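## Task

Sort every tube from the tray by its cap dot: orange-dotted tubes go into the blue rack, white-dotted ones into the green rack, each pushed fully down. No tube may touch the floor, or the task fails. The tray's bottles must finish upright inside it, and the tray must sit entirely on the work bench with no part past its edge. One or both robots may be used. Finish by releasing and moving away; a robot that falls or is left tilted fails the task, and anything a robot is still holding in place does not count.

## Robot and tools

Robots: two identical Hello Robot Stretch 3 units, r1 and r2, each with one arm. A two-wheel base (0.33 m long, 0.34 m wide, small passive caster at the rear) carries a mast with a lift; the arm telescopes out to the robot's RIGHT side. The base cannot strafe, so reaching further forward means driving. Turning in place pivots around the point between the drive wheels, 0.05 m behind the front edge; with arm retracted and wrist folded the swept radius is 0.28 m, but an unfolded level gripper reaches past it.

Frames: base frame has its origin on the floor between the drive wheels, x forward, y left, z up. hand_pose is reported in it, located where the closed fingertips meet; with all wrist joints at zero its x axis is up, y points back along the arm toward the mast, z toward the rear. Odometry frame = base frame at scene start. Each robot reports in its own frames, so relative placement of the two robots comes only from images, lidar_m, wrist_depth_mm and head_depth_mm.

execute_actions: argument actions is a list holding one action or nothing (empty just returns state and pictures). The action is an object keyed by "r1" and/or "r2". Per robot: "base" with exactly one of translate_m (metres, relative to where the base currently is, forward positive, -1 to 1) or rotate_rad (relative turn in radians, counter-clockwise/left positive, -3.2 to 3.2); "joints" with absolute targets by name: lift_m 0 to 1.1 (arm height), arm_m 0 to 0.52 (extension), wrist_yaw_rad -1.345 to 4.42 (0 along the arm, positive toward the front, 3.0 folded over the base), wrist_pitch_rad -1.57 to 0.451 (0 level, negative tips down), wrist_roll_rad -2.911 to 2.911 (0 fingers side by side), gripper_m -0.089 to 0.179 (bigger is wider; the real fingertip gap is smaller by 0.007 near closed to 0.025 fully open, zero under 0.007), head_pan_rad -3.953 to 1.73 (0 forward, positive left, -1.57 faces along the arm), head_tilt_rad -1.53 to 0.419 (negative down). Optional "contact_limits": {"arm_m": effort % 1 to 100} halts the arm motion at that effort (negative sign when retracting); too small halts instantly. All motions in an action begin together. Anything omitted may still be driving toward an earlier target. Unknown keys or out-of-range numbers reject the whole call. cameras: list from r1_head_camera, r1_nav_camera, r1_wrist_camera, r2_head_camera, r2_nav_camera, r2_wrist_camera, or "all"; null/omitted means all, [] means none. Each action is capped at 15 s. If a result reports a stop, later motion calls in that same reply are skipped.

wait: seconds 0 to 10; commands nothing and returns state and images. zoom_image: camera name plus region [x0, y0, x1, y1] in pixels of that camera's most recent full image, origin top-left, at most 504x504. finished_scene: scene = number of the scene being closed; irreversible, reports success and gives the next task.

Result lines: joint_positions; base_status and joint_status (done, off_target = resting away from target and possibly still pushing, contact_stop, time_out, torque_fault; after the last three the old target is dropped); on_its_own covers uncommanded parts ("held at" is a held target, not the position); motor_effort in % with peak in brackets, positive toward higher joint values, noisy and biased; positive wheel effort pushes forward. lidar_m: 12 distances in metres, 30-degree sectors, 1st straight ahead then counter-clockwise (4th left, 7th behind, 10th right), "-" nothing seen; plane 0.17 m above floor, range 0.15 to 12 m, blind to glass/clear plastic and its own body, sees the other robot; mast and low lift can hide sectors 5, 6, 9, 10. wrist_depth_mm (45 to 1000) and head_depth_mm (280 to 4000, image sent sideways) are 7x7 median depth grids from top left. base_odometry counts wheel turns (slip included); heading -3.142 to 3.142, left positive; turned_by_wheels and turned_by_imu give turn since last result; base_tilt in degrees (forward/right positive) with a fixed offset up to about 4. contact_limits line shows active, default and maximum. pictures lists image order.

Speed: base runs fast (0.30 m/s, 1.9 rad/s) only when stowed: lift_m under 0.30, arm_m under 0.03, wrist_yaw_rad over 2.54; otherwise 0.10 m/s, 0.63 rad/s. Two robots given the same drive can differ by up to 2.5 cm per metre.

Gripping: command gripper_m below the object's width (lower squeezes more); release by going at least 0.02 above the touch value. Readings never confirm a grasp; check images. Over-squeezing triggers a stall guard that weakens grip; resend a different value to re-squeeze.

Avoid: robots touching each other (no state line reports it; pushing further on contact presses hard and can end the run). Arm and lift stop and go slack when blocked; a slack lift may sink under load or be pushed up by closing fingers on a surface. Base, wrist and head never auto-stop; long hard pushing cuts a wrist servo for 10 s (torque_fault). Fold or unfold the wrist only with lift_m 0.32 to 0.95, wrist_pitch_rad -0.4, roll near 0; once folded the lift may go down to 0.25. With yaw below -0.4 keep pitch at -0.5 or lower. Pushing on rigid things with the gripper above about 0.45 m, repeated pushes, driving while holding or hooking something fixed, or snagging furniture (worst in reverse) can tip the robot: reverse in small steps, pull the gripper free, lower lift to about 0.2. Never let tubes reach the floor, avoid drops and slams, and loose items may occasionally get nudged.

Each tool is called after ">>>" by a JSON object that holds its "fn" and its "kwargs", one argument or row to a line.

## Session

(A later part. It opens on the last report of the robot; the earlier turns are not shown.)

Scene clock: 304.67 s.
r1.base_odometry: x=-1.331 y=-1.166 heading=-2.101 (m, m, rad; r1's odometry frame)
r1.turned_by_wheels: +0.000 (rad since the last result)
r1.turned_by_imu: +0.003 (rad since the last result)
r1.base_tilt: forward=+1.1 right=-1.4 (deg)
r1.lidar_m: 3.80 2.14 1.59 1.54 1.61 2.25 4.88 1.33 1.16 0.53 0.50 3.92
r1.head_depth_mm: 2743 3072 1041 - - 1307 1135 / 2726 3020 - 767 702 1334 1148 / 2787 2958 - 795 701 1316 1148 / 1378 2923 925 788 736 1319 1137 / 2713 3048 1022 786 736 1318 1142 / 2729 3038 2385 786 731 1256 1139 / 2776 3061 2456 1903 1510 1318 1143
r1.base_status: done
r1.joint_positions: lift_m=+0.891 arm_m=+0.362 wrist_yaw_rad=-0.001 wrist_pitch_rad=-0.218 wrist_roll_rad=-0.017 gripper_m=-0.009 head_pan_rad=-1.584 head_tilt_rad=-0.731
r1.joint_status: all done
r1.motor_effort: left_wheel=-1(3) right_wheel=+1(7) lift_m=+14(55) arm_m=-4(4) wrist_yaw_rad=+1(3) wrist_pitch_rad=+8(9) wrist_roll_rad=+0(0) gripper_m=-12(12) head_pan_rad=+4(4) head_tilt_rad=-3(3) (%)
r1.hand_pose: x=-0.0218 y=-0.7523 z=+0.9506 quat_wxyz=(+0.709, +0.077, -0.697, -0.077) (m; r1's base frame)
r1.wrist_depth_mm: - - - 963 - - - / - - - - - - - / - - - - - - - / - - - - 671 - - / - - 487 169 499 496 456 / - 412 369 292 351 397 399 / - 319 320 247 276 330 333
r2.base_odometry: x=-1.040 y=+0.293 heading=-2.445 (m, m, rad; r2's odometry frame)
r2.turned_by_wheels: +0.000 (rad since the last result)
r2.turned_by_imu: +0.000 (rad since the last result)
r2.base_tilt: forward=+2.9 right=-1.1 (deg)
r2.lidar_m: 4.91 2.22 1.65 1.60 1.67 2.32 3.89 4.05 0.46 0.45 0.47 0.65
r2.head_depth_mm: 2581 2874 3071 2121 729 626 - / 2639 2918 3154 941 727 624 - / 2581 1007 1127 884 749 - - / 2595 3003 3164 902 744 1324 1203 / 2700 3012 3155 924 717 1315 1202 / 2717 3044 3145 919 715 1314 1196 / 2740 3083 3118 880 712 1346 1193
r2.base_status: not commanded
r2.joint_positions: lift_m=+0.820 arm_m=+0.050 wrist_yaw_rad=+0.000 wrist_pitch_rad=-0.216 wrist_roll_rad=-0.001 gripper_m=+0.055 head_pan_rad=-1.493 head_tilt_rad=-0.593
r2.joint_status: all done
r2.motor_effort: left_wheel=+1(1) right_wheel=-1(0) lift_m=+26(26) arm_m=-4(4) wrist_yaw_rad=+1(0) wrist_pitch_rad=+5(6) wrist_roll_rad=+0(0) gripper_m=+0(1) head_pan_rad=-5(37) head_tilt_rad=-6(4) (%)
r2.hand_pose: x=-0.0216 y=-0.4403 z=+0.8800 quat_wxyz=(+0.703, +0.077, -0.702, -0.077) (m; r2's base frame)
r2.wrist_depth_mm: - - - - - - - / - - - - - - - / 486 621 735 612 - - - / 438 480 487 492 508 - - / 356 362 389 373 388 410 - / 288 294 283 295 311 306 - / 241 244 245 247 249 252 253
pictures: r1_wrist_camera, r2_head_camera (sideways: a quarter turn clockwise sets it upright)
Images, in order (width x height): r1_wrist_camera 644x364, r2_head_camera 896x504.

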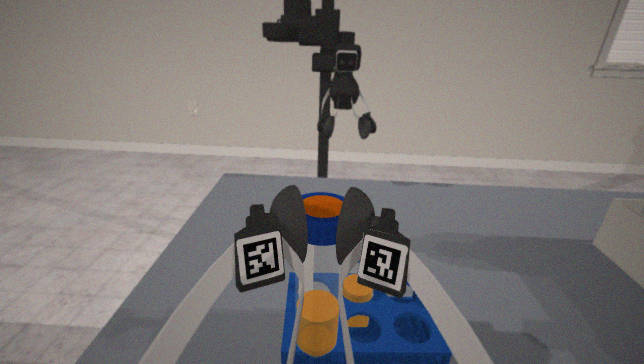

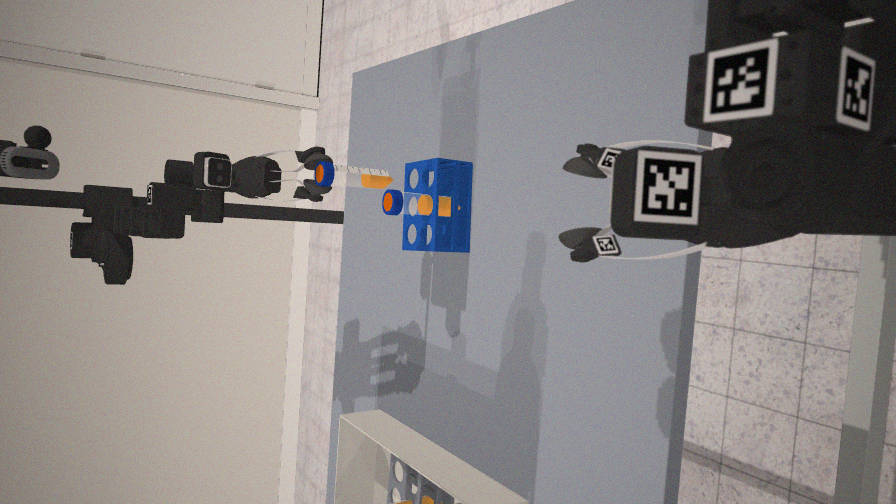

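>>> {"fn": "execute_actions", "kwargs": {
  "actions": [
    {"r1":{"base":{"translate_m":0.004},"joints":{"lift_m":0.882,"arm_m":0.39}}}
  ],
  "cameras": ["r1_wrist_camera","r2_head_camera"]
}}

>>> {"fn": "zoom_image", "kwargs": {
  "camera": "r2_head_camera",
  "region": [300, 140, 480, 260]
}}

Scene clock: 312.60 s.
r1.base_odometry: x=-1.333 y=-1.169 heading=-2.101 (m, m, rad; r1's odometry frame)
r1.turned_by_wheels: +0.000 (rad since the last result)
r1.turned_by_imu: +0.001 (rad since the last result)
r1.base_tilt: forward=+1.1 right=-1.4 (deg)
r1.lidar_m: 3.80 2.14 1.58 1.54 1.61 2.25 4.89 1.33 1.17 0.51 0.50 3.94
r1.head_depth_mm: 2748 3065 1038 - - 1299 1135 / 2708 3026 - 769 699 1320 1144 / 2732 2977 912 792 702 1328 1145 / 1380 3001 910 790 735 1328 1138 / 2709 3054 1021 786 736 1290 1146 / 2729 3054 2361 785 720 1262 1141 / 2775 3089 2471 1906 1514 1316 1138
r1.base_status: done
r1.joint_positions: lift_m=+0.883 arm_m=+0.390 wrist_yaw_rad=-0.001 wrist_pitch_rad=-0.219 wrist_roll_rad=-0.017 gripper_m=-0.009 head_pan_rad=-1.584 head_tilt_rad=-0.731
r1.joint_status: all done
r1.motor_effort: left_wheel=-1(1) right_wheel=+2(7) lift_m=+14(13) arm_m=+2(1) wrist_yaw_rad=+1(1) wrist_pitch_rad=+8(8) wrist_roll_rad=+0(0) gripper_m=-12(12) head_pan_rad=+4(4) head_tilt_rad=-4(4) (%)
r1.hand_pose: x=-0.0218 y=-0.7796 z=+0.9425 quat_wxyz=(+0.709, +0.078, -0.697, -0.077) (m; r1's base frame)
r1.wrist_depth_mm: - - - 928 - - - / - - - - - - - / - - - - - - - / - - - - - - - / - - 461 169 476 480 468 / - 401 361 349 363 386 389 / - 306 313 256 262 322 322
r2.base_odometry: x=-1.040 y=+0.293 heading=-2.445 (m, m, rad; r2's odometry frame)
r2.turned_by_wheels: +0.000 (rad since the last result)
r2.turned_by_imu: +0.000 (rad since the last result)
r2.base_tilt: forward=+3.0 right=-1.1 (deg)
r2.lidar_m: 4.90 2.22 1.65 1.60 1.67 2.33 3.89 4.07 0.46 0.45 0.47 0.65
r2.head_depth_mm: 2609 2889 3087 2124 728 626 - / 2634 2925 3136 940 728 625 - / 2574 994 1122 880 749 - - / 2600 3020 3174 900 744 1325 1203 / 2705 2998 3157 925 718 1318 1201 / 2736 3078 3159 918 713 1312 1198 / 2736 3056 3114 879 711 1344 1188
r2.base_status: not commanded
r2.joint_positions: lift_m=+0.820 arm_m=+0.050 wrist_yaw_rad=+0.000 wrist_pitch_rad=-0.216 wrist_roll_rad=-0.001 gripper_m=+0.055 head_pan_rad=-1.493 head_tilt_rad=-0.593
r2.joint_status: not commanded
r2.motor_effort: left_wheel=+1(1) right_wheel=-1(0) lift_m=+26(27) arm_m=-4(4) wrist_yaw_rad=+0(1) wrist_pitch_rad=+5(5) wrist_roll_rad=+0(0) gripper_m=+0(1) head_pan_rad=-5(5) head_tilt_rad=-3(4) (%)
r2.hand_pose: x=-0.0216 y=-0.4403 z=+0.8800 quat_wxyz=(+0.703, +0.077, -0.702, -0.077) (m; r2's base frame)
r2.wrist_depth_mm: - - - - - - - / - - - - - - - / 483 614 728 563 - - - / 437 480 489 500 510 - - / 357 360 389 369 391 410 - / 288 291 286 299 311 304 - / 240 245 246 248 248 253 255
pictures: r1_wrist_camera, r2_head_camera (sideways: a quarter turn clockwise sets it upright)
Images, in order (width x height): r1_wrist_camera 644x364, r2_head_camera 896x504.

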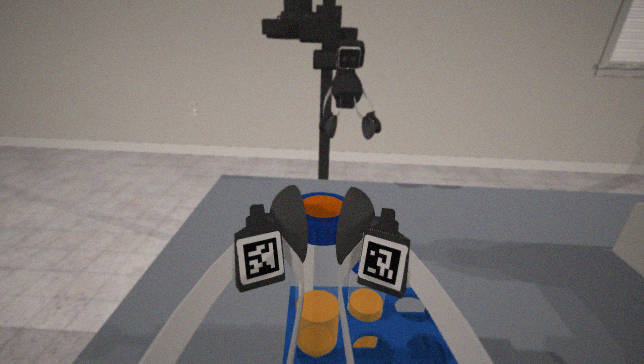

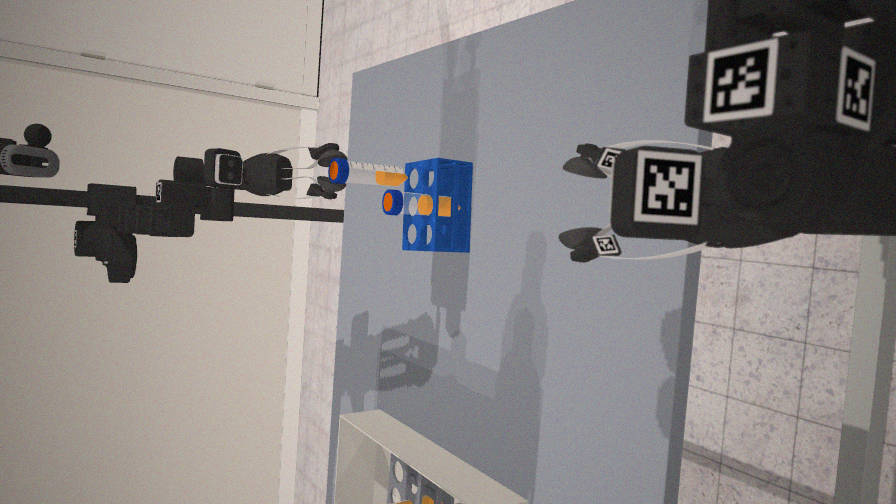

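Region (300, 140, 480, 260) of r2_head_camera's 896x504 image, scaled by 2.800, with more detail than that image has.

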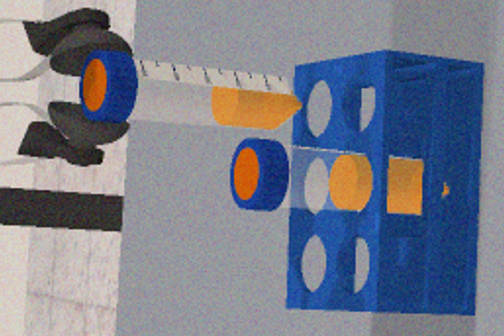

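>>> {"fn": "execute_actions", "kwargs": {
  "actions": [
    {"r1":{"joints":{"lift_m":0.863}}}
  ],
  "cameras": ["r1_wrist_camera","r2_head_camera"]
}}

Scene clock: 317.43 s.
r1.base_odometry: x=-1.333 y=-1.169 heading=-2.101 (m, m, rad; r1's odometry frame)
r1.turned_by_wheels: +0.000 (rad since the last result)
r1.turned_by_imu: +0.001 (rad since the last result)
r1.base_tilt: forward=+1.1 right=-1.4 (deg)
r1.lidar_m: 3.81 2.14 1.58 1.54 1.61 2.25 4.89 1.33 1.16 0.52 0.50 3.94
r1.head_depth_mm: 2741 3069 1017 - - 1302 1150 / 2747 3096 - 745 700 1323 1149 / 2704 3033 - 791 699 1319 1141 / 1378 3021 961 792 738 1322 1141 / 2655 3043 1020 786 735 1289 1138 / 2743 3084 2393 783 723 1264 1139 / 2714 3025 2507 1921 1515 1308 1137
r1.base_status: not commanded
r1.joint_positions: lift_m=+0.864 arm_m=+0.390 wrist_yaw_rad=-0.001 wrist_pitch_rad=-0.219 wrist_roll_rad=-0.017 gripper_m=-0.009 head_pan_rad=-1.584 head_tilt_rad=-0.731
r1.joint_status: all done
r1.motor_effort: left_wheel=+0(1) right_wheel=+2(1) lift_m=+14(15) arm_m=+2(2) wrist_yaw_rad=+1(1) wrist_pitch_rad=+8(8) wrist_roll_rad=+0(0) gripper_m=-12(12) head_pan_rad=+4(4) head_tilt_rad=-4(3) (%)
r1.hand_pose: x=-0.0218 y=-0.7796 z=+0.9235 quat_wxyz=(+0.709, +0.078, -0.697, -0.077) (m; r1's base frame)
r1.wrist_depth_mm: - - - 902 - - - / - - - - - - - / - - - - - - - / - - 580 625 592 592 - / - - 430 169 447 450 445 / - 359 333 256 341 359 364 / - 289 291 208 239 297 302
r2.base_odometry: x=-1.040 y=+0.293 heading=-2.445 (m, m, rad; r2's odometry frame)
r2.turned_by_wheels: +0.000 (rad since the last result)
r2.turned_by_imu: +0.000 (rad since the last result)
r2.base_tilt: forward=+2.8 right=-1.1 (deg)
r2.lidar_m: 4.91 2.22 1.65 1.60 1.67 2.33 3.90 4.07 0.46 0.45 0.47 0.65
r2.head_depth_mm: 2605 2867 3080 2119 729 626 - / 2634 2936 3110 940 726 625 - / 2593 1180 1121 883 749 - - / 2633 2970 3216 903 745 1323 1205 / 2721 3007 3163 926 718 1316 1201 / 2747 3018 3156 917 714 1319 1197 / 2757 3044 3126 880 711 1340 1191
r2.base_status: not commanded
r2.joint_positions: lift_m=+0.820 arm_m=+0.050 wrist_yaw_rad=+0.000 wrist_pitch_rad=-0.216 wrist_roll_rad=-0.001 gripper_m=+0.055 head_pan_rad=-1.493 head_tilt_rad=-0.593
r2.joint_status: not commanded
r2.motor_effort: left_wheel=+1(1) right_wheel=-1(1) lift_m=+27(26) arm_m=-4(4) wrist_yaw_rad=+0(0) wrist_pitch_rad=+6(5) wrist_roll_rad=+0(1) gripper_m=+0(0) head_pan_rad=-5(5) head_tilt_rad=-4(4) (%)
r2.hand_pose: x=-0.0216 y=-0.4403 z=+0.8800 quat_wxyz=(+0.703, +0.077, -0.702, -0.077) (m; r2's base frame)
r2.wrist_depth_mm: - - - - - - - / - - - - - - - / 483 611 732 616 - - - / 440 482 484 487 502 - - / 360 364 389 372 391 401 - / 286 291 284 295 307 305 - / 240 245 245 249 248 251 255
pictures: r1_wrist_camera, r2_head_camera (sideways: a quarter turn clockwise sets it upright)
Images, in order (width x height): r1_wrist_camera 644x364, r2_head_camera 896x504.

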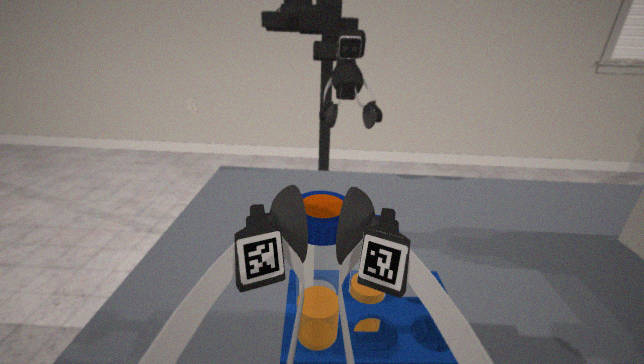

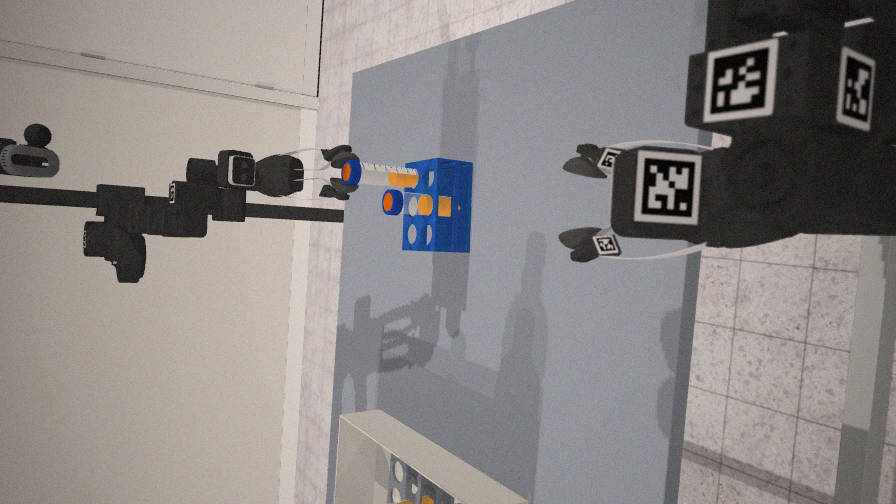

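>>> {"fn": "execute_actions", "kwargs": {
  "actions": [
    {"r1":{"joints":{"lift_m":0.814}}}
  ],
  "cameras": ["r1_wrist_camera","r2_head_camera"]
}}

Scene clock: 326.97 s.
r1.base_odometry: x=-1.333 y=-1.169 heading=-2.101 (m, m, rad; r1's odometry frame)
r1.turned_by_wheels: +0.000 (rad since the last result)
r1.turned_by_imu: +0.001 (rad since the last result)
r1.base_tilt: forward=+1.1 right=-1.4 (deg)
r1.lidar_m: 3.80 2.14 1.59 1.54 1.61 2.25 4.87 1.33 1.16 0.51 0.50 3.93
r1.head_depth_mm: 2760 3091 1004 825 684 - - / 2712 3037 1089 - 1475 1302 1151 / 2738 3033 - 768 699 1327 1144 / 1377 3044 1124 767 737 1326 1139 / 2696 3046 1023 786 738 1287 1133 / 2724 3038 2376 784 723 1266 1136 / 2781 3059 2459 1907 1503 1314 1138
r1.base_status: not commanded
r1.joint_positions: lift_m=+0.815 arm_m=+0.390 wrist_yaw_rad=-0.001 wrist_pitch_rad=-0.196 wrist_roll_rad=-0.017 gripper_m=-0.009 head_pan_rad=-1.584 head_tilt_rad=-0.731
r1.joint_status: all done
r1.motor_effort: left_wheel=-1(1) right_wheel=+1(1) lift_m=+11(18) arm_m=+2(2) wrist_yaw_rad=+1(1) wrist_pitch_rad=-2(8) wrist_roll_rad=+0(0) gripper_m=-12(12) head_pan_rad=+4(4) head_tilt_rad=-3(4) (%)
r1.hand_pose: x=-0.0218 y=-0.7813 z=+0.8802 quat_wxyz=(+0.710, +0.070, -0.697, -0.069) (m; r1's base frame)
r1.wrist_depth_mm: - - - 704 - - - / - - - - - - - / - - - - - - - / - - 490 507 481 524 539 / - 383 365 169 379 381 387 / - 290 280 211 230 304 301 / 243 239 241 196 202 238 250
r2.base_odometry: x=-1.040 y=+0.293 heading=-2.445 (m, m, rad; r2's odometry frame)
r2.turned_by_wheels: +0.000 (rad since the last result)
r2.turned_by_imu: +0.000 (rad since the last result)
r2.base_tilt: forward=+2.8 right=-1.1 (deg)
r2.lidar_m: 4.91 2.23 1.66 1.60 1.67 2.33 3.89 4.08 0.46 0.45 0.47 0.65
r2.head_depth_mm: 2600 2872 3101 2127 731 626 - / 2645 2912 3120 940 728 625 - / 2609 2822 1125 886 749 - - / 2637 2952 3186 904 743 1318 1203 / 2711 2994 3150 927 717 1316 1202 / 2733 3062 3121 920 714 1315 1195 / 2742 3054 3101 880 710 1342 1196
r2.base_status: not commanded
r2.joint_positions: lift_m=+0.820 arm_m=+0.050 wrist_yaw_rad=+0.000 wrist_pitch_rad=-0.216 wrist_roll_rad=-0.001 gripper_m=+0.055 head_pan_rad=-1.493 head_tilt_rad=-0.593
r2.joint_status: not commanded
r2.motor_effort: left_wheel=+1(1) right_wheel=+0(1) lift_m=+26(26) arm_m=-5(4) wrist_yaw_rad=+1(1) wrist_pitch_rad=+5(5) wrist_roll_rad=+1(0) gripper_m=+1(1) head_pan_rad=-5(5) head_tilt_rad=-4(5) (%)
r2.hand_pose: x=-0.0216 y=-0.4403 z=+0.8800 quat_wxyz=(+0.703, +0.077, -0.702, -0.077) (m; r2's base frame)
r2.wrist_depth_mm: - - - 691 - - - / - - - - - - - / 484 611 730 627 - - - / 433 484 490 497 507 - - / 355 362 389 372 388 406 - / 288 291 285 296 309 302 - / 240 244 246 248 248 253 254
pictures: r1_wrist_camera, r2_head_camera (sideways: a quarter turn clockwise sets it upright)
Images, in order (width x height): r1_wrist_camera 644x364, r2_head_camera 896x504.

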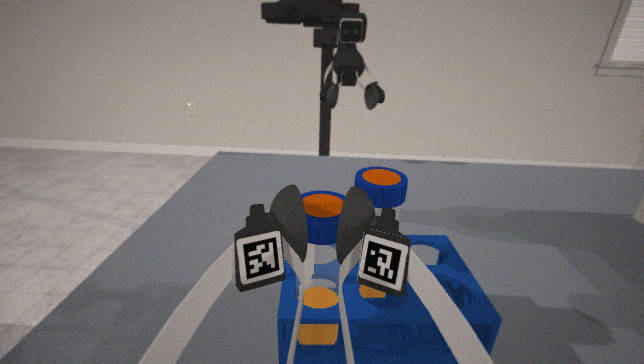

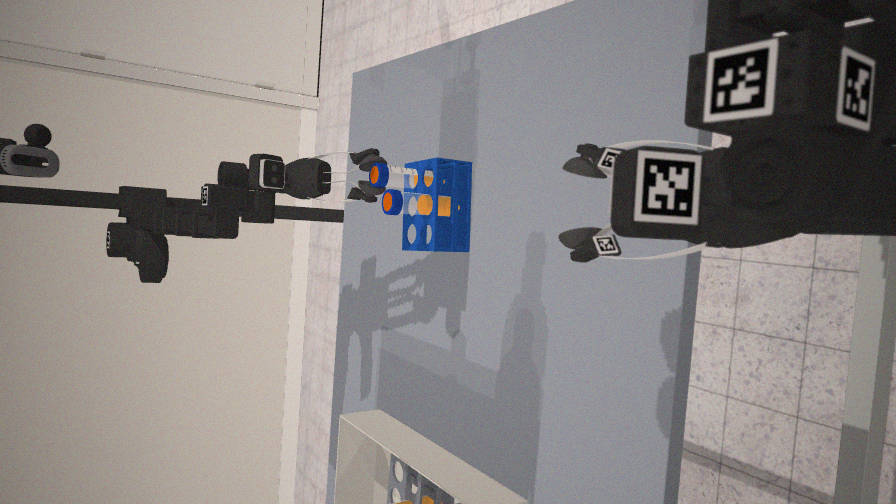

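>>> {"fn": "execute_actions", "kwargs": {
  "actions": [
    {"r1":{"joints":{"gripper_m":0.055,"lift_m":0.82}}}
  ],
  "cameras": []
}}

>>> {"fn": "execute_actions", "kwargs": {
  "actions": [
    {"r1":{"joints":{"lift_m":0.875}}}
  ],
  "cameras": []
}}

>>> {"fn": "execute_actions", "kwargs": {
  "actions": [
    {"r1":{"base":{"translate_m":-0.469},"joints":{"arm_m":0.40}}}
  ],
  "cameras": []
}}

>>> {"fn": "execute_actions", "kwargs": {
  "actions": [
    {"r1":{"joints":{"lift_m":0.823}}}
  ],
  "cameras": ["r1_wrist_camera","r2_head_camera"]
}}

Scene clock: 333.97 s.
r1.base_odometry: x=-1.333 y=-1.169 heading=-2.101 (m, m, rad; r1's odometry frame)
r1.turned_by_wheels: +0.000 (rad since the last result)
r1.turned_by_imu: +0.001 (rad since the last result)
r1.base_tilt: forward=+1.1 right=-1.4 (deg)
r1.lidar_m: 3.81 2.14 1.58 1.55 1.61 2.26 4.89 1.33 1.16 0.52 0.50 3.95
r1.head_depth_mm: 2730 3065 1004 825 685 - - / 2708 3057 1083 - 1455 1305 1151 / 2728 3032 - 777 698 1325 1140 / 1378 3031 - 778 734 1314 1142 / 2674 3049 1021 785 737 1290 1143 / 2772 3085 2422 786 723 1261 1137 / 2725 3017 2463 1930 1511 1322 1131
r1.base_status: not commanded
r1.joint_positions: lift_m=+0.819 arm_m=+0.390 wrist_yaw_rad=-0.001 wrist_pitch_rad=-0.214 wrist_roll_rad=-0.017 gripper_m=+0.055 head_pan_rad=-1.584 head_tilt_rad=-0.731
r1.joint_status: all done
r1.motor_effort: left_wheel=-1(0) right_wheel=+1(1) lift_m=+60(59) arm_m=+2(2) wrist_yaw_rad=+1(1) wrist_pitch_rad=+6(6) wrist_roll_rad=+0(0) gripper_m=+1(82) head_pan_rad=+4(4) head_tilt_rad=-3(3) (%)
r1.hand_pose: x=-0.0218 y=-0.7799 z=+0.8798 quat_wxyz=(+0.709, +0.076, -0.697, -0.076) (m; r1's base frame)
r1.wrist_depth_mm: - - - 880 - - - / - - - - - - - / - - - - - - - / - - 475 480 454 503 507 / - 371 - 231 389 367 383 / - 283 273 213 213 296 298 / 243 236 239 205 220 244 248
r2.base_odometry: x=-1.040 y=+0.293 heading=-2.445 (m, m, rad; r2's odometry frame)
r2.turned_by_wheels: +0.000 (rad since the last result)
r2.turned_by_imu: +0.000 (rad since the last result)
r2.base_tilt: forward=+2.9 right=-1.1 (deg)
r2.lidar_m: 4.91 2.22 1.66 1.60 1.67 2.33 3.88 4.08 0.46 0.45 0.47 0.65
r2.head_depth_mm: 2609 2866 3083 2115 729 625 - / 2638 2941 3107 941 727 625 - / 2617 2830 983 883 748 - - / 2651 2929 3189 901 742 1323 1203 / 2712 3010 3169 925 717 1321 1203 / 2750 3046 3116 919 712 1312 1196 / 2765 3058 3122 880 711 1346 1194
r2.base_status: not commanded
r2.joint_positions: lift_m=+0.820 arm_m=+0.050 wrist_yaw_rad=+0.000 wrist_pitch_rad=-0.216 wrist_roll_rad=-0.001 gripper_m=+0.055 head_pan_rad=-1.493 head_tilt_rad=-0.593
r2.joint_status: not commanded
r2.motor_effort: left_wheel=+1(1) right_wheel=-1(1) lift_m=+26(26) arm_m=-4(4) wrist_yaw_rad=+0(1) wrist_pitch_rad=+6(5) wrist_roll_rad=+0(0) gripper_m=+0(0) head_pan_rad=-5(5) head_tilt_rad=-4(3) (%)
r2.hand_pose: x=-0.0216 y=-0.4403 z=+0.8800 quat_wxyz=(+0.703, +0.077, -0.702, -0.077) (m; r2's base frame)
r2.wrist_depth_mm: - - - 676 - - - / - - - - - - - / 491 608 734 622 - - - / 436 479 489 499 509 - - / 359 360 391 372 390 406 - / 287 290 284 297 309 306 - / 240 245 246 249 249 253 254
pictures: none
No camera images: the call's "cameras" was empty. Leave "cameras" out to get every camera's image.

Scene clock: 335.30 s.
r1.base_odometry: x=-1.333 y=-1.169 heading=-2.101 (m, m, rad; r1's odometry frame)
r1.turned_by_wheels: +0.000 (rad since the last result)
r1.turned_by_imu: +0.000 (rad since the last result)
r1.base_tilt: forward=+1.0 right=-1.4 (deg)
r1.lidar_m: 3.80 2.14 1.58 1.54 1.61 2.25 4.89 1.33 1.16 0.51 0.50 3.92
r1.head_depth_mm: 2731 3076 1041 - - 1293 1129 / 2746 3060 - 767 702 1326 1149 / 2754 3008 917 792 698 1332 1144 / 1379 2972 908 791 737 1323 1143 / 2701 3037 1024 788 738 1291 1141 / 2745 3044 2376 782 723 1259 1140 / 2726 3060 2453 1934 1519 1310 1135
r1.base_status: not commanded
r1.joint_positions: lift_m=+0.874 arm_m=+0.390 wrist_yaw_rad=-0.001 wrist_pitch_rad=-0.215 wrist_roll_rad=-0.017 gripper_m=+0.055 head_pan_rad=-1.584 head_tilt_rad=-0.731
r1.joint_status: all done
r1.motor_effort: left_wheel=+0(0) right_wheel=+2(2) lift_m=+60(63) arm_m=+2(2) wrist_yaw_rad=+1(1) wrist_pitch_rad=+7(7) wrist_roll_rad=+0(0) gripper_m=+1(1) head_pan_rad=+4(4) head_tilt_rad=-4(3) (%)
r1.hand_pose: x=-0.0218 y=-0.7799 z=+0.9346 quat_wxyz=(+0.709, +0.076, -0.697, -0.076) (m; r1's base frame)
r1.wrist_depth_mm: - - - 930 - - - / - - - - - - - / - - - - - - - / - - - 607 631 - - / - - - 450 485 471 460 / - 397 343 213 278 370 379 / - 301 303 241 253 314 314
r2.base_odometry: x=-1.040 y=+0.293 heading=-2.445 (m, m, rad; r2's odometry frame)
r2.turned_by_wheels: +0.000 (rad since the last result)
r2.turned_by_imu: +0.000 (rad since the last result)
r2.base_tilt: forward=+2.9 right=-1.1 (deg)
r2.lidar_m: 4.92 2.23 1.65 1.61 1.68 2.33 3.90 4.06 0.46 0.45 0.47 0.65
r2.head_depth_mm: 2604 2899 3073 2129 731 627 - / 2632 2935 3116 940 726 625 - / 2569 1247 1181 883 748 - - / 2617 2969 3178 902 746 1324 1199 / 2710 2997 3167 926 718 1318 1203 / 2725 3017 3133 919 716 1316 1197 / 2773 3064 3128 879 711 1342 1196
r2.base_status: not commanded
r2.joint_positions: lift_m=+0.820 arm_m=+0.050 wrist_yaw_rad=+0.000 wrist_pitch_rad=-0.216 wrist_roll_rad=-0.001 gripper_m=+0.055 head_pan_rad=-1.493 head_tilt_rad=-0.593
r2.joint_status: not commanded
r2.motor_effort: left_wheel=+1(1) right_wheel=-1(0) lift_m=+26(26) arm_m=-4(4) wrist_yaw_rad=+1(0) wrist_pitch_rad=+6(5) wrist_roll_rad=+0(0) gripper_m=+0(0) head_pan_rad=-5(5) head_tilt_rad=-5(4) (%)
r2.hand_pose: x=-0.0216 y=-0.4403 z=+0.8800 quat_wxyz=(+0.703, +0.077, -0.702, -0.077) (m; r2's base frame)
r2.wrist_depth_mm: - - - 669 - - - / - - - - - - - / 486 617 730 609 - - - / 440 479 490 495 512 - - / 359 360 390 374 389 405 - / 288 290 283 300 310 304 - / 242 243 245 247 250 252 257
pictures: none
No camera images: the call's "cameras" was empty. Leave "cameras" out to get every camera's image.

Scene clock: 340.93 s.
r1.base_odometry: x=-1.096 y=-0.765 heading=-2.101 (m, m, rad; r1's odometry frame)
r1.turned_by_wheels: +0.000 (rad since the last result)
r1.turned_by_imu: -0.001 (rad since the last result)
r1.base_tilt: forward=+1.1 right=-1.4 (deg)
r1.lidar_m: 4.27 2.14 1.61 1.56 1.62 2.26 4.42 0.90 1.15 1.12 1.17 0.77
r1.head_depth_mm: 2735 3054 1042 - - 1294 1132 / 2707 3006 - 746 701 1331 1147 / 2715 3007 936 765 699 1330 1147 / 2760 3013 899 766 698 1328 1147 / 2743 3046 1021 771 695 1314 1139 / 2711 3042 1012 785 692 1316 1139 / 1385 2972 1012 782 692 1315 1137
r1.base_status: done
r1.joint_positions: lift_m=+0.874 arm_m=+0.400 wrist_yaw_rad=-0.001 wrist_pitch_rad=-0.215 wrist_roll_rad=-0.017 gripper_m=+0.055 head_pan_rad=-1.584 head_tilt_rad=-0.731
r1.joint_status: all done
r1.motor_effort: left_wheel=+0(4) right_wheel=+1(3) lift_m=+60(60) arm_m=+2(1) wrist_yaw_rad=+1(1) wrist_pitch_rad=+7(7) wrist_roll_rad=+0(0) gripper_m=+1(0) head_pan_rad=+4(4) head_tilt_rad=-3(3) (%)
r1.hand_pose: x=-0.0218 y=-0.7898 z=+0.9346 quat_wxyz=(+0.709, +0.076, -0.697, -0.076) (m; r1's base frame)
r1.wrist_depth_mm: - 836 - - - - - / - 759 - - - - - / - - - - - - - / 580 589 601 325 - - - / 435 448 - 342 422 416 481 / 354 359 317 269 308 361 312 / 296 300 248 239 253 253 242
r2.base_odometry: x=-1.040 y=+0.293 heading=-2.445 (m, m, rad; r2's odometry frame)
r2.turned_by_wheels: +0.000 (rad since the last result)
r2.turned_by_imu: +0.000 (rad since the last result)
r2.base_tilt: forward=+2.9 right=-1.1 (deg)
r2.lidar_m: 4.93 2.22 1.65 1.60 1.67 2.34 3.90 4.07 0.46 0.45 0.47 0.65
r2.head_depth_mm: 2602 2910 3084 2112 729 626 - / 2632 2916 3109 940 726 625 - / 2674 2946 3146 883 747 - - / 2682 2968 3160 905 746 1322 1205 / 2717 3027 3173 925 718 1319 1200 / 1492 2966 1796 921 713 1315 1194 / 2718 998 1069 881 711 1341 1195
r2.base_status: not commanded
r2.joint_positions: lift_m=+0.820 arm_m=+0.050 wrist_yaw_rad=+0.000 wrist_pitch_rad=-0.216 wrist_roll_rad=-0.001 gripper_m=+0.055 head_pan_rad=-1.493 head_tilt_rad=-0.593
r2.joint_status: not commanded
r2.motor_effort: left_wheel=+1(1) right_wheel=-1(1) lift_m=+26(26) arm_m=-5(4) wrist_yaw_rad=+0(1) wrist_pitch_rad=+5(6) wrist_roll_rad=+0(0) gripper_m=+0(0) head_pan_rad=-5(5) head_tilt_rad=-3(4) (%)
r2.hand_pose: x=-0.0216 y=-0.4403 z=+0.8800 quat_wxyz=(+0.703, +0.077, -0.702, -0.077) (m; r2's base frame)
r2.wrist_depth_mm: 628 - - - - - - / - - - - - - - / 488 617 725 611 - - - / 436 482 483 495 505 - - / 359 360 387 373 384 403 - / 288 292 284 296 312 306 - / 242 242 242 248 250 254 255
pictures: none
No camera images: the call's "cameras" was empty. Leave "cameras" out to get every camera's image.

Scene clock: 342.23 s.
r1.base_odometry: x=-1.096 y=-0.765 heading=-2.101 (m, m, rad; r1's odometry frame)
r1.turned_by_wheels: +0.000 (rad since the last result)
r1.turned_by_imu: +0.000 (rad since the last result)
r1.base_tilt: forward=+1.1 right=-1.4 (deg)
r1.lidar_m: 4.26 2.14 1.60 1.56 1.62 2.26 4.42 0.90 1.15 1.12 1.17 0.77
r1.head_depth_mm: 2751 3055 1040 824 - - - / 2699 3061 1022 - 1455 1293 1145 / 2713 3065 - 768 702 1332 1144 / 2699 3031 943 766 696 1328 1143 / 2716 3019 1022 771 694 1318 1140 / 2703 3060 1014 789 691 1318 1136 / 1383 2990 1017 777 693 1314 1131
r1.base_status: not commanded
r1.joint_positions: lift_m=+0.824 arm_m=+0.400 wrist_yaw_rad=-0.001 wrist_pitch_rad=-0.215 wrist_roll_rad=-0.017 gripper_m=+0.055 head_pan_rad=-1.584 head_tilt_rad=-0.731
r1.joint_status: all done
r1.motor_effort: left_wheel=+0(1) right_wheel=+1(1) lift_m=+13(48) arm_m=+2(2) wrist_yaw_rad=+1(1) wrist_pitch_rad=+7(7) wrist_roll_rad=+0(0) gripper_m=+1(1) head_pan_rad=+4(4) head_tilt_rad=-3(3) (%)
r1.hand_pose: x=-0.0218 y=-0.7898 z=+0.8843 quat_wxyz=(+0.709, +0.076, -0.697, -0.076) (m; r1's base frame)
r1.wrist_depth_mm: - 826 - - - - - / - - - - - - - / - - - 302 - - - / 468 476 477 316 393 384 526 / 356 358 - 238 390 360 285 / 289 292 208 217 239 222 226 / 241 230 206 200 215 194 196
r2.base_odometry: x=-1.040 y=+0.293 heading=-2.445 (m, m, rad; r2's odometry frame)
r2.turned_by_wheels: +0.000 (rad since the last result)
r2.turned_by_imu: +0.000 (rad since the last result)
r2.base_tilt: forward=+2.8 right=-1.2 (deg)
r2.lidar_m: 4.91 2.23 1.65 1.60 1.67 2.34 3.89 4.07 0.46 0.45 0.47 0.65
r2.head_depth_mm: 2588 2880 3069 2106 729 626 - / 2641 2914 3117 940 727 625 - / 2671 2953 3142 884 746 - - / 2705 2999 3201 903 744 1319 1204 / 2711 3036 3150 923 716 1320 1204 / 2635 2994 1796 922 714 1314 1198 / 2740 1205 1054 879 711 1343 1194
r2.base_status: not commanded
r2.joint_positions: lift_m=+0.820 arm_m=+0.050 wrist_yaw_rad=+0.000 wrist_pitch_rad=-0.216 wrist_roll_rad=-0.001 gripper_m=+0.055 head_pan_rad=-1.493 head_tilt_rad=-0.593
r2.joint_status: not commanded
r2.motor_effort: left_wheel=+1(1) right_wheel=-1(0) lift_m=+26(26) arm_m=-4(5) wrist_yaw_rad=+1(1) wrist_pitch_rad=+6(6) wrist_roll_rad=+0(0) gripper_m=+0(0) head_pan_rad=-4(5) head_tilt_rad=-4(3) (%)
r2.hand_pose: x=-0.0216 y=-0.4403 z=+0.8800 quat_wxyz=(+0.703, +0.077, -0.702, -0.077) (m; r2's base frame)
r2.wrist_depth_mm: - - - - - - - / 581 - - - - - - / 485 620 750 625 - - - / 436 483 493 496 512 - - / 357 359 383 377 390 402 - / 286 290 284 297 308 303 - / 241 244 245 247 249 253 255
pictures: r1_wrist_camera, r2_head_camera (sideways: a quarter turn clockwise sets it upright)
Images, in order (width x height): r1_wrist_camera 644x364, r2_head_camera 896x504.

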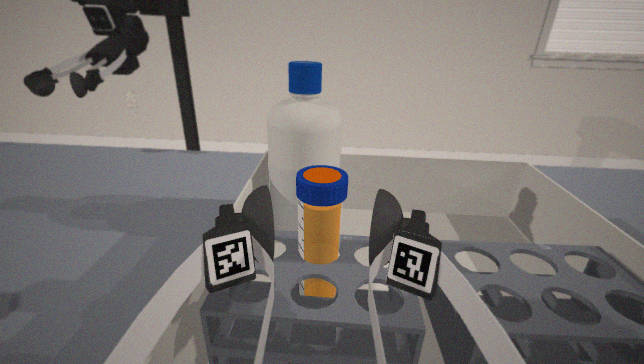

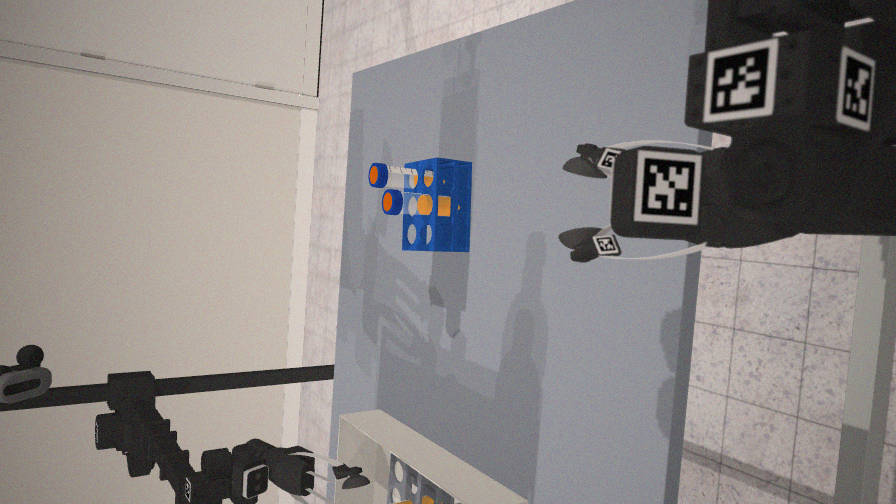

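>>> {"fn": "execute_actions", "kwargs": {
  "actions": [
    {"r1":{"joints":{"arm_m":0.444}}}
  ],
  "cameras": []
}}

>>> {"fn": "execute_actions", "kwargs": {
  "actions": [
    {"r1":{"joints":{"gripper_m":-0.01}}}
  ],
  "cameras": ["r1_wrist_camera"]
}}

>>> {"fn": "execute_actions", "kwargs": {
  "actions": [
    {"r1":{"joints":{"lift_m":0.92}}}
  ],
  "cameras": ["r1_wrist_camera"]
}}

Scene clock: 348.50 s.
r1.base_odometry: x=-1.096 y=-0.765 heading=-2.101 (m, m, rad; r1's odometry frame)
r1.turned_by_wheels: +0.000 (rad since the last result)
r1.turned_by_imu: +0.001 (rad since the last result)
r1.base_tilt: forward=+1.1 right=-1.4 (deg)
r1.lidar_m: 4.25 2.14 1.61 1.55 1.62 2.26 4.40 0.90 1.16 1.12 1.17 0.77
r1.head_depth_mm: 2697 3034 1042 799 - - - / 2725 3086 1004 - 1468 1304 1151 / 2755 3041 - 767 698 1330 1140 / 2705 3031 931 766 695 1333 1141 / 2705 3026 1025 772 695 1321 1141 / 2756 3062 1016 784 694 1314 1147 / 1381 2939 1012 782 691 1316 1134
r1.base_status: not commanded
r1.joint_positions: lift_m=+0.824 arm_m=+0.444 wrist_yaw_rad=-0.001 wrist_pitch_rad=-0.215 wrist_roll_rad=-0.017 gripper_m=+0.055 head_pan_rad=-1.584 head_tilt_rad=-0.731
r1.joint_status: all done
r1.motor_effort: left_wheel=-1(0) right_wheel=+1(1) lift_m=+14(14) arm_m=+2(2) wrist_yaw_rad=+1(2) wrist_pitch_rad=+7(6) wrist_roll_rad=+0(0) gripper_m=+1(0) head_pan_rad=+4(4) head_tilt_rad=-4(3) (%)
r1.hand_pose: x=-0.0218 y=-0.8338 z=+0.8843 quat_wxyz=(+0.709, +0.076, -0.697, -0.076) (m; r1's base frame)
r1.wrist_depth_mm: - 888 - - - - - / 578 - - - - - - / - - - 264 - - - / 468 474 484 271 356 353 520 / 354 357 - 171 361 362 287 / 287 289 221 190 272 285 237 / 238 230 184 185 204 190 179
r2.base_odometry: x=-1.040 y=+0.293 heading=-2.445 (m, m, rad; r2's odometry frame)
r2.turned_by_wheels: +0.000 (rad since the last result)
r2.turned_by_imu: +0.000 (rad since the last result)
r2.base_tilt: forward=+2.9 right=-1.2 (deg)
r2.lidar_m: 4.91 2.22 1.65 1.60 1.68 2.32 3.89 4.07 0.46 0.45 0.47 0.65
r2.head_depth_mm: 2610 2889 3115 2109 729 626 - / 2631 2908 3125 939 727 626 - / 2669 2974 3132 885 750 - - / 2695 2975 3188 903 745 1322 1204 / 2701 2997 3161 925 717 1319 1204 / 2623 2980 1807 921 716 1313 1197 / 2743 1287 1046 882 711 1342 1191
r2.base_status: not commanded
r2.joint_positions: lift_m=+0.820 arm_m=+0.050 wrist_yaw_rad=+0.000 wrist_pitch_rad=-0.216 wrist_roll_rad=-0.001 gripper_m=+0.055 head_pan_rad=-1.493 head_tilt_rad=-0.593
r2.joint_status: not commanded
r2.motor_effort: left_wheel=+1(1) right_wheel=+0(0) lift_m=+26(26) arm_m=-4(4) wrist_yaw_rad=+1(0) wrist_pitch_rad=+6(5) wrist_roll_rad=+0(0) gripper_m=+1(0) head_pan_rad=-5(6) head_tilt_rad=-5(4) (%)
r2.hand_pose: x=-0.0216 y=-0.4403 z=+0.8800 quat_wxyz=(+0.703, +0.077, -0.702, -0.077) (m; r2's base frame)
r2.wrist_depth_mm: - - - - - - - / 548 - - - - - - / 480 613 717 627 - - - / 436 482 490 491 507 - - / 357 366 388 369 390 399 - / 289 290 284 298 307 304 - / 241 244 244 247 249 253 255
pictures: none
No camera images: the call's "cameras" was empty. Leave "cameras" out to get every camera's image.

Scene clock: 349.63 s.
r1.base_odometry: x=-1.096 y=-0.765 heading=-2.101 (m, m, rad; r1's odometry frame)
r1.turned_by_wheels: +0.000 (rad since the last result)
r1.turned_by_imu: +0.000 (rad since the last result)
r1.base_tilt: forward=+1.1 right=-1.4 (deg)
r1.lidar_m: 4.27 2.13 1.61 1.55 1.63 2.26 4.42 0.90 1.16 1.12 1.17 0.77
r1.head_depth_mm: 2729 3054 1041 797 - - - / 2700 3051 1004 - 1456 1307 1148 / 2738 3042 - 768 700 1324 1146 / 2728 3018 940 765 696 1311 1146 / 2725 3010 1026 773 696 1317 1149 / 2723 3025 1014 784 693 1314 1134 / 1382 2969 1010 778 690 1317 1146
r1.base_status: not commanded
r1.joint_positions: lift_m=+0.824 arm_m=+0.444 wrist_yaw_rad=-0.001 wrist_pitch_rad=-0.215 wrist_roll_rad=-0.017 gripper_m=-0.009 head_pan_rad=-1.584 head_tilt_rad=-0.731
r1.joint_status: all done
r1.motor_effort: left_wheel=+0(0) right_wheel=+1(1) lift_m=+14(13) arm_m=+2(2) wrist_yaw_rad=+0(1) wrist_pitch_rad=+7(7) wrist_roll_rad=+0(0) gripper_m=-13(85) head_pan_rad=+4(4) head_tilt_rad=-4(3) (%)
r1.hand_pose: x=-0.0217 y=-0.8338 z=+0.8843 quat_wxyz=(+0.709, +0.077, -0.697, -0.076) (m; r1's base frame)
r1.wrist_depth_mm: - 895 - - - - - / - - - - - - - / - - - 263 - - - / 474 479 454 269 355 351 517 / 355 361 347 166 366 359 289 / 286 289 226 190 276 278 238 / 239 243 183 185 186 183 180
r2.base_odometry: x=-1.040 y=+0.293 heading=-2.445 (m, m, rad; r2's odometry frame)
r2.turned_by_wheels: +0.000 (rad since the last result)
r2.turned_by_imu: +0.000 (rad since the last result)
r2.base_tilt: forward=+2.9 right=-1.1 (deg)
r2.lidar_m: 4.92 2.22 1.65 1.60 1.67 2.33 3.90 4.08 0.46 0.45 0.47 0.65
r2.head_depth_mm: 2608 2874 3057 2108 730 625 - / 2625 2892 3166 941 726 626 - / 2661 2957 3157 886 750 - - / 2695 2993 3172 904 745 1327 1202 / 2690 3012 3153 925 716 1318 1200 / 2631 3024 1812 920 713 1313 1195 / 2738 1274 1042 880 712 1340 1197
r2.base_status: not commanded
r2.joint_positions: lift_m=+0.820 arm_m=+0.050 wrist_yaw_rad=+0.000 wrist_pitch_rad=-0.216 wrist_roll_rad=-0.001 gripper_m=+0.055 head_pan_rad=-1.493 head_tilt_rad=-0.593
r2.joint_status: not commanded
r2.motor_effort: left_wheel=+1(1) right_wheel=-1(0) lift_m=+27(26) arm_m=-4(4) wrist_yaw_rad=+0(0) wrist_pitch_rad=+6(6) wrist_roll_rad=+0(0) gripper_m=+0(0) head_pan_rad=-5(5) head_tilt_rad=-4(4) (%)
r2.hand_pose: x=-0.0216 y=-0.4403 z=+0.8800 quat_wxyz=(+0.703, +0.077, -0.702, -0.077) (m; r2's base frame)
r2.wrist_depth_mm: - - - - - - - / 575 - - - - - - / 490 618 726 629 - - - / 436 484 489 499 505 - - / 355 359 385 373 391 402 - / 288 290 284 298 309 305 - / 241 243 245 248 249 252 254
pictures: r1_wrist_camera
Images, in order (width x height): r1_wrist_camera 644x364.

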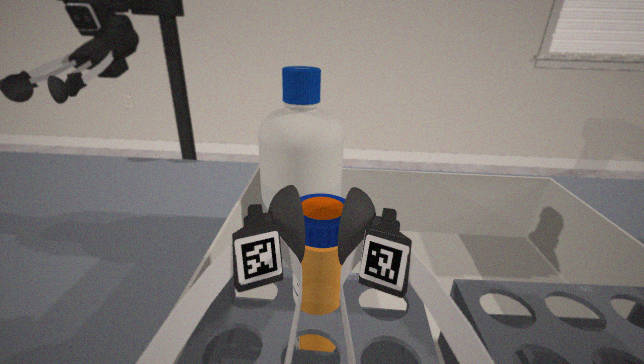

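Scene clock: 351.33 s.
r1.base_odometry: x=-1.096 y=-0.765 heading=-2.101 (m, m, rad; r1's odometry frame)
r1.turned_by_wheels: +0.000 (rad since the last result)
r1.turned_by_imu: +0.000 (rad since the last result)
r1.base_tilt: forward=+1.1 right=-1.4 (deg)
r1.lidar_m: 4.28 2.13 1.60 1.55 1.62 2.26 4.43 0.91 1.15 1.12 1.17 0.77
r1.head_depth_mm: 2727 3044 - - 1462 1328 1155 / 2716 2952 913 747 702 1336 1149 / 2727 - 963 765 701 1325 1144 / 2719 2904 936 766 697 1323 1144 / 2740 3021 1024 771 695 1312 1145 / 2721 3032 1019 787 694 1313 1139 / 1394 2979 1017 780 693 1310 1135
r1.base_status: not commanded
r1.joint_positions: lift_m=+0.919 arm_m=+0.444 wrist_yaw_rad=-0.001 wrist_pitch_rad=-0.221 wrist_roll_rad=-0.017 gripper_m=-0.009 head_pan_rad=-1.584 head_tilt_rad=-0.731
r1.joint_status: all done
r1.motor_effort: left_wheel=-1(0) right_wheel=+1(1) lift_m=+61(63) arm_m=+2(2) wrist_yaw_rad=+1(1) wrist_pitch_rad=+9(10) wrist_roll_rad=+0(0) gripper_m=-13(13) head_pan_rad=+4(4) head_tilt_rad=-3(3) (%)
r1.hand_pose: x=-0.0217 y=-0.8333 z=+0.9781 quat_wxyz=(+0.709, +0.079, -0.697, -0.078) (m; r1's base frame)
r1.wrist_depth_mm: - 892 - - - - - / - 739 - - - - - / - - - - - - - / - - - - - - - / 507 509 525 165 542 550 556 / 413 418 388 188 398 389 445 / 344 350 336 295 354 354 341
r2.base_odometry: x=-1.040 y=+0.293 heading=-2.445 (m, m, rad; r2's odometry frame)
r2.turned_by_wheels: +0.000 (rad since the last result)
r2.turned_by_imu: +0.000 (rad since the last result)
r2.base_tilt: forward=+2.9 right=-1.2 (deg)
r2.lidar_m: 4.92 2.22 1.65 1.60 1.67 2.33 3.90 4.07 0.46 0.45 0.47 0.65
r2.head_depth_mm: 2609 2881 3082 2118 731 626 - / 2639 2939 3119 942 727 625 - / 2656 2942 3141 886 750 - - / 2682 2979 3154 902 743 1320 1202 / 2691 3042 3183 924 717 1320 1202 / 1471 3030 1804 920 713 1316 1197 / 2668 1083 1091 881 712 1339 1193
r2.base_status: not commanded
r2.joint_positions: lift_m=+0.820 arm_m=+0.050 wrist_yaw_rad=+0.000 wrist_pitch_rad=-0.216 wrist_roll_rad=-0.001 gripper_m=+0.055 head_pan_rad=-1.493 head_tilt_rad=-0.593
r2.joint_status: not commanded
r2.motor_effort: left_wheel=+1(1) right_wheel=-1(0) lift_m=+26(26) arm_m=-4(4) wrist_yaw_rad=+0(0) wrist_pitch_rad=+6(5) wrist_roll_rad=+0(0) gripper_m=+1(0) head_pan_rad=-5(5) head_tilt_rad=-5(3) (%)
r2.hand_pose: x=-0.0216 y=-0.4403 z=+0.8800 quat_wxyz=(+0.703, +0.077, -0.702, -0.077) (m; r2's base frame)
r2.wrist_depth_mm: - - - - - - - / - - - - - - - / 504 606 730 617 - - - / 441 478 491 494 506 - - / 357 366 389 372 390 404 - / 290 291 283 298 311 305 - / 241 245 247 247 249 254 255
pictures: r1_wrist_camera
Images, in order (width x height): r1_wrist_camera 644x364.

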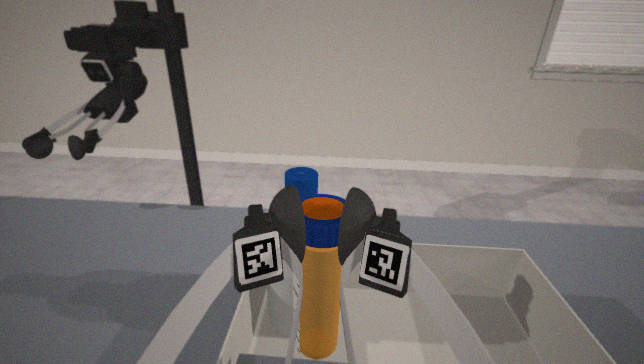

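>>> {"fn": "execute_actions", "kwargs": {
  "actions": [
    {"r1":{"base":{"translate_m":0.387},"joints":{"arm_m":0.391}}}
  ],
  "cameras": []
}}

>>> {"fn": "execute_actions", "kwargs": {
  "actions": [
    {"r1":{"joints":{"lift_m":0.882}}}
  ],
  "cameras": ["r1_wrist_camera","r2_head_camera"]
}}

>>> {"fn": "zoom_image", "kwargs": {
  "camera": "r2_head_camera",
  "region": [300, 150, 480, 270]
}}

Scene clock: 366.13 s.
r1.base_odometry: x=-1.292 y=-1.098 heading=-2.101 (m, m, rad; r1's odometry frame)
r1.turned_by_wheels: +0.000 (rad since the last result)
r1.turned_by_imu: +0.003 (rad since the last result)
r1.base_tilt: forward=+1.1 right=-1.4 (deg)
r1.lidar_m: 3.89 2.14 1.59 1.55 1.61 2.25 4.80 1.25 1.16 1.13 0.53 4.02
r1.head_depth_mm: 2700 2995 - - 1462 1334 1150 / 2702 2977 993 779 701 1328 1145 / 2729 - 973 792 701 1323 1151 / 2677 2995 904 789 698 1313 1146 / 1371 2982 942 787 731 1312 1140 / 2758 3031 1020 786 733 1234 1135 / 2689 3034 2459 784 720 1287 1138
r1.base_status: done
r1.joint_positions: lift_m=+0.919 arm_m=+0.391 wrist_yaw_rad=-0.001 wrist_pitch_rad=-0.221 wrist_roll_rad=-0.017 gripper_m=-0.009 head_pan_rad=-1.584 head_tilt_rad=-0.731
r1.joint_status: all done
r1.motor_effort: left_wheel=-1(2) right_wheel=+1(7) lift_m=+61(61) arm_m=-4(5) wrist_yaw_rad=+1(1) wrist_pitch_rad=+10(10) wrist_roll_rad=+0(0) gripper_m=-12(13) head_pan_rad=+4(4) head_tilt_rad=-4(4) (%)
r1.hand_pose: x=-0.0217 y=-0.7810 z=+0.9781 quat_wxyz=(+0.709, +0.079, -0.697, -0.078) (m; r1's base frame)
r1.wrist_depth_mm: - - - - - - - / - - - - - - - / - - - - - - - / - - - - - - - / - - 519 166 551 539 392 / - 415 388 187 414 434 378 / 370 346 267 265 352 360 352
r2.base_odometry: x=-1.040 y=+0.293 heading=-2.445 (m, m, rad; r2's odometry frame)
r2.turned_by_wheels: +0.000 (rad since the last result)
r2.turned_by_imu: +0.000 (rad since the last result)
r2.base_tilt: forward=+2.9 right=-1.1 (deg)
r2.lidar_m: 4.91 2.22 1.66 1.60 1.67 2.32 3.88 4.05 0.46 0.45 0.47 0.65
r2.head_depth_mm: 2603 2884 3090 2134 730 626 - / 2659 2921 3130 938 726 625 - / 2660 2924 3149 884 749 - - / 1441 945 1120 902 743 1318 1206 / 2667 3006 3139 926 717 1321 1200 / 2724 3036 3146 920 713 1317 1198 / 2751 3062 3117 880 710 1348 1198
r2.base_status: not commanded
r2.joint_positions: lift_m=+0.820 arm_m=+0.050 wrist_yaw_rad=+0.000 wrist_pitch_rad=-0.216 wrist_roll_rad=-0.001 gripper_m=+0.055 head_pan_rad=-1.493 head_tilt_rad=-0.593
r2.joint_status: not commanded
r2.motor_effort: left_wheel=+1(1) right_wheel=-1(0) lift_m=+27(27) arm_m=-4(4) wrist_yaw_rad=+0(1) wrist_pitch_rad=+6(6) wrist_roll_rad=+0(0) gripper_m=+0(1) head_pan_rad=-5(5) head_tilt_rad=-4(5) (%)
r2.hand_pose: x=-0.0216 y=-0.4403 z=+0.8800 quat_wxyz=(+0.703, +0.077, -0.702, -0.077) (m; r2's base frame)
r2.wrist_depth_mm: - - - - - - - / - - - - - - - / 501 614 732 623 - - - / 438 477 486 505 509 - - / 357 366 388 372 392 409 - / 287 291 285 297 308 303 - / 242 244 246 248 248 252 254
pictures: none
No camera images: the call's "cameras" was empty. Leave "cameras" out to get every camera's image.

Scene clock: 367.30 s.
r1.base_odometry: x=-1.292 y=-1.098 heading=-2.101 (m, m, rad; r1's odometry frame)
r1.turned_by_wheels: +0.000 (rad since the last result)
r1.turned_by_imu: +0.000 (rad since the last result)
r1.base_tilt: forward=+1.1 right=-1.4 (deg)
r1.lidar_m: 3.89 2.15 1.60 1.55 1.62 2.25 4.82 1.25 1.16 1.13 0.53 4.01
r1.head_depth_mm: 2722 3030 960 - - 1299 1131 / 2751 3030 - 770 701 1329 1152 / 2736 2965 947 789 697 1325 1149 / 2675 3028 902 790 696 1324 1145 / 1375 2981 941 786 734 1311 1142 / 2741 3018 1013 784 736 1235 1139 / 2703 3042 2476 785 717 1286 1140
r1.base_status: not commanded
r1.joint_positions: lift_m=+0.883 arm_m=+0.391 wrist_yaw_rad=-0.001 wrist_pitch_rad=-0.222 wrist_roll_rad=-0.017 gripper_m=-0.009 head_pan_rad=-1.584 head_tilt_rad=-0.731
r1.joint_status: all done
r1.motor_effort: left_wheel=+0(1) right_wheel=+1(1) lift_m=+14(57) arm_m=-4(4) wrist_yaw_rad=+1(1) wrist_pitch_rad=+10(10) wrist_roll_rad=+0(0) gripper_m=-13(13) head_pan_rad=+4(4) head_tilt_rad=-4(3) (%)
r1.hand_pose: x=-0.0217 y=-0.7810 z=+0.9417 quat_wxyz=(+0.709, +0.079, -0.697, -0.078) (m; r1's base frame)
r1.wrist_depth_mm: - - - - - - - / - - - - - - - / - - - - - - - / - - 621 - - - 610 / - 459 459 166 474 477 372 / - 370 274 188 363 381 358 / 302 304 249 228 313 322 321
r2.base_odometry: x=-1.040 y=+0.293 heading=-2.445 (m, m, rad; r2's odometry frame)
r2.turned_by_wheels: +0.000 (rad since the last result)
r2.turned_by_imu: +0.000 (rad since the last result)
r2.base_tilt: forward=+2.9 right=-1.1 (deg)
r2.lidar_m: 4.93 2.22 1.66 1.60 1.67 2.35 3.89 4.08 0.46 0.45 0.47 0.65
r2.head_depth_mm: 2591 2874 3088 2120 729 626 - / 2631 2934 3104 941 726 626 - / 2654 2964 3147 883 749 - - / 1481 973 1174 891 743 1324 1202 / 2684 2996 3172 925 718 1321 1202 / 2724 3019 3127 919 714 1319 1197 / 2773 3080 3145 881 712 1342 1191
r2.base_status: not commanded
r2.joint_positions: lift_m=+0.820 arm_m=+0.050 wrist_yaw_rad=+0.000 wrist_pitch_rad=-0.216 wrist_roll_rad=-0.001 gripper_m=+0.055 head_pan_rad=-1.493 head_tilt_rad=-0.593
r2.joint_status: not commanded
r2.motor_effort: left_wheel=+1(1) right_wheel=+0(1) lift_m=+26(26) arm_m=-4(4) wrist_yaw_rad=+0(0) wrist_pitch_rad=+5(6) wrist_roll_rad=+0(0) gripper_m=+1(0) head_pan_rad=-5(5) head_tilt_rad=-4(5) (%)
r2.hand_pose: x=-0.0216 y=-0.4403 z=+0.8800 quat_wxyz=(+0.703, +0.077, -0.702, -0.077) (m; r2's base frame)
r2.wrist_depth_mm: - - - - - - - / - - - - - - - / 501 605 727 536 - - - / 439 478 482 499 501 - - / 360 363 390 374 388 400 - / 288 291 283 294 311 304 - / 242 242 243 247 250 251 256
pictures: r1_wrist_camera, r2_head_camera (sideways: a quarter turn clockwise sets it upright)
Images, in order (width x height): r1_wrist_camera 644x364, r2_head_camera 896x504.

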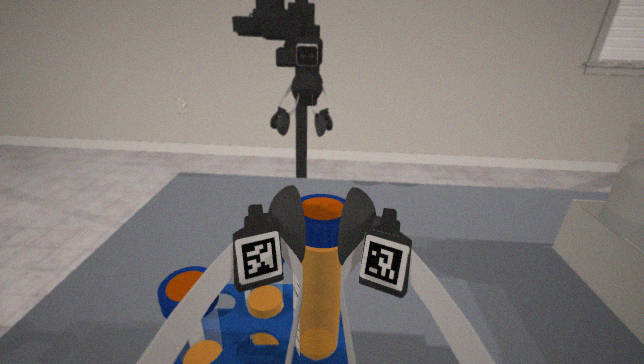

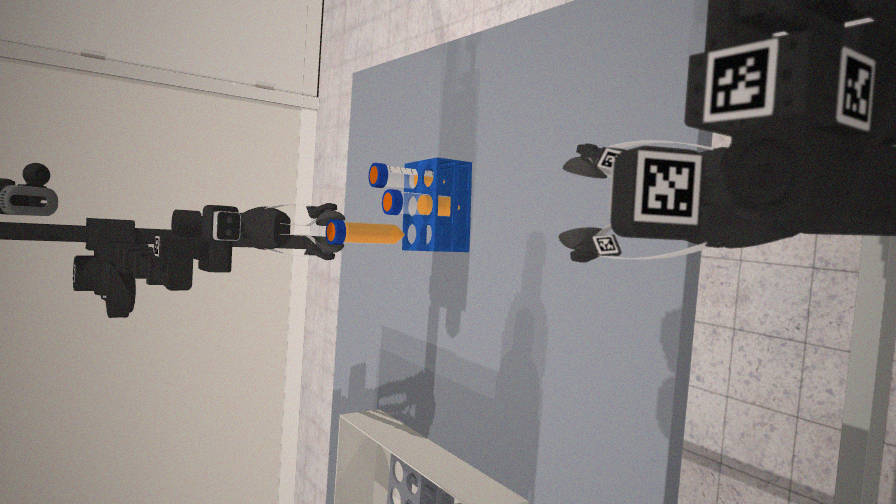

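Region (300, 150, 480, 270) of r2_head_camera's 896x504 image, scaled by 2.800, with more detail than that image has.

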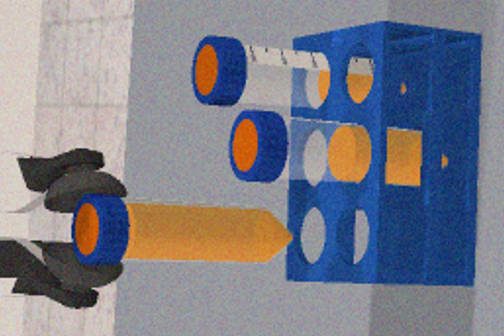

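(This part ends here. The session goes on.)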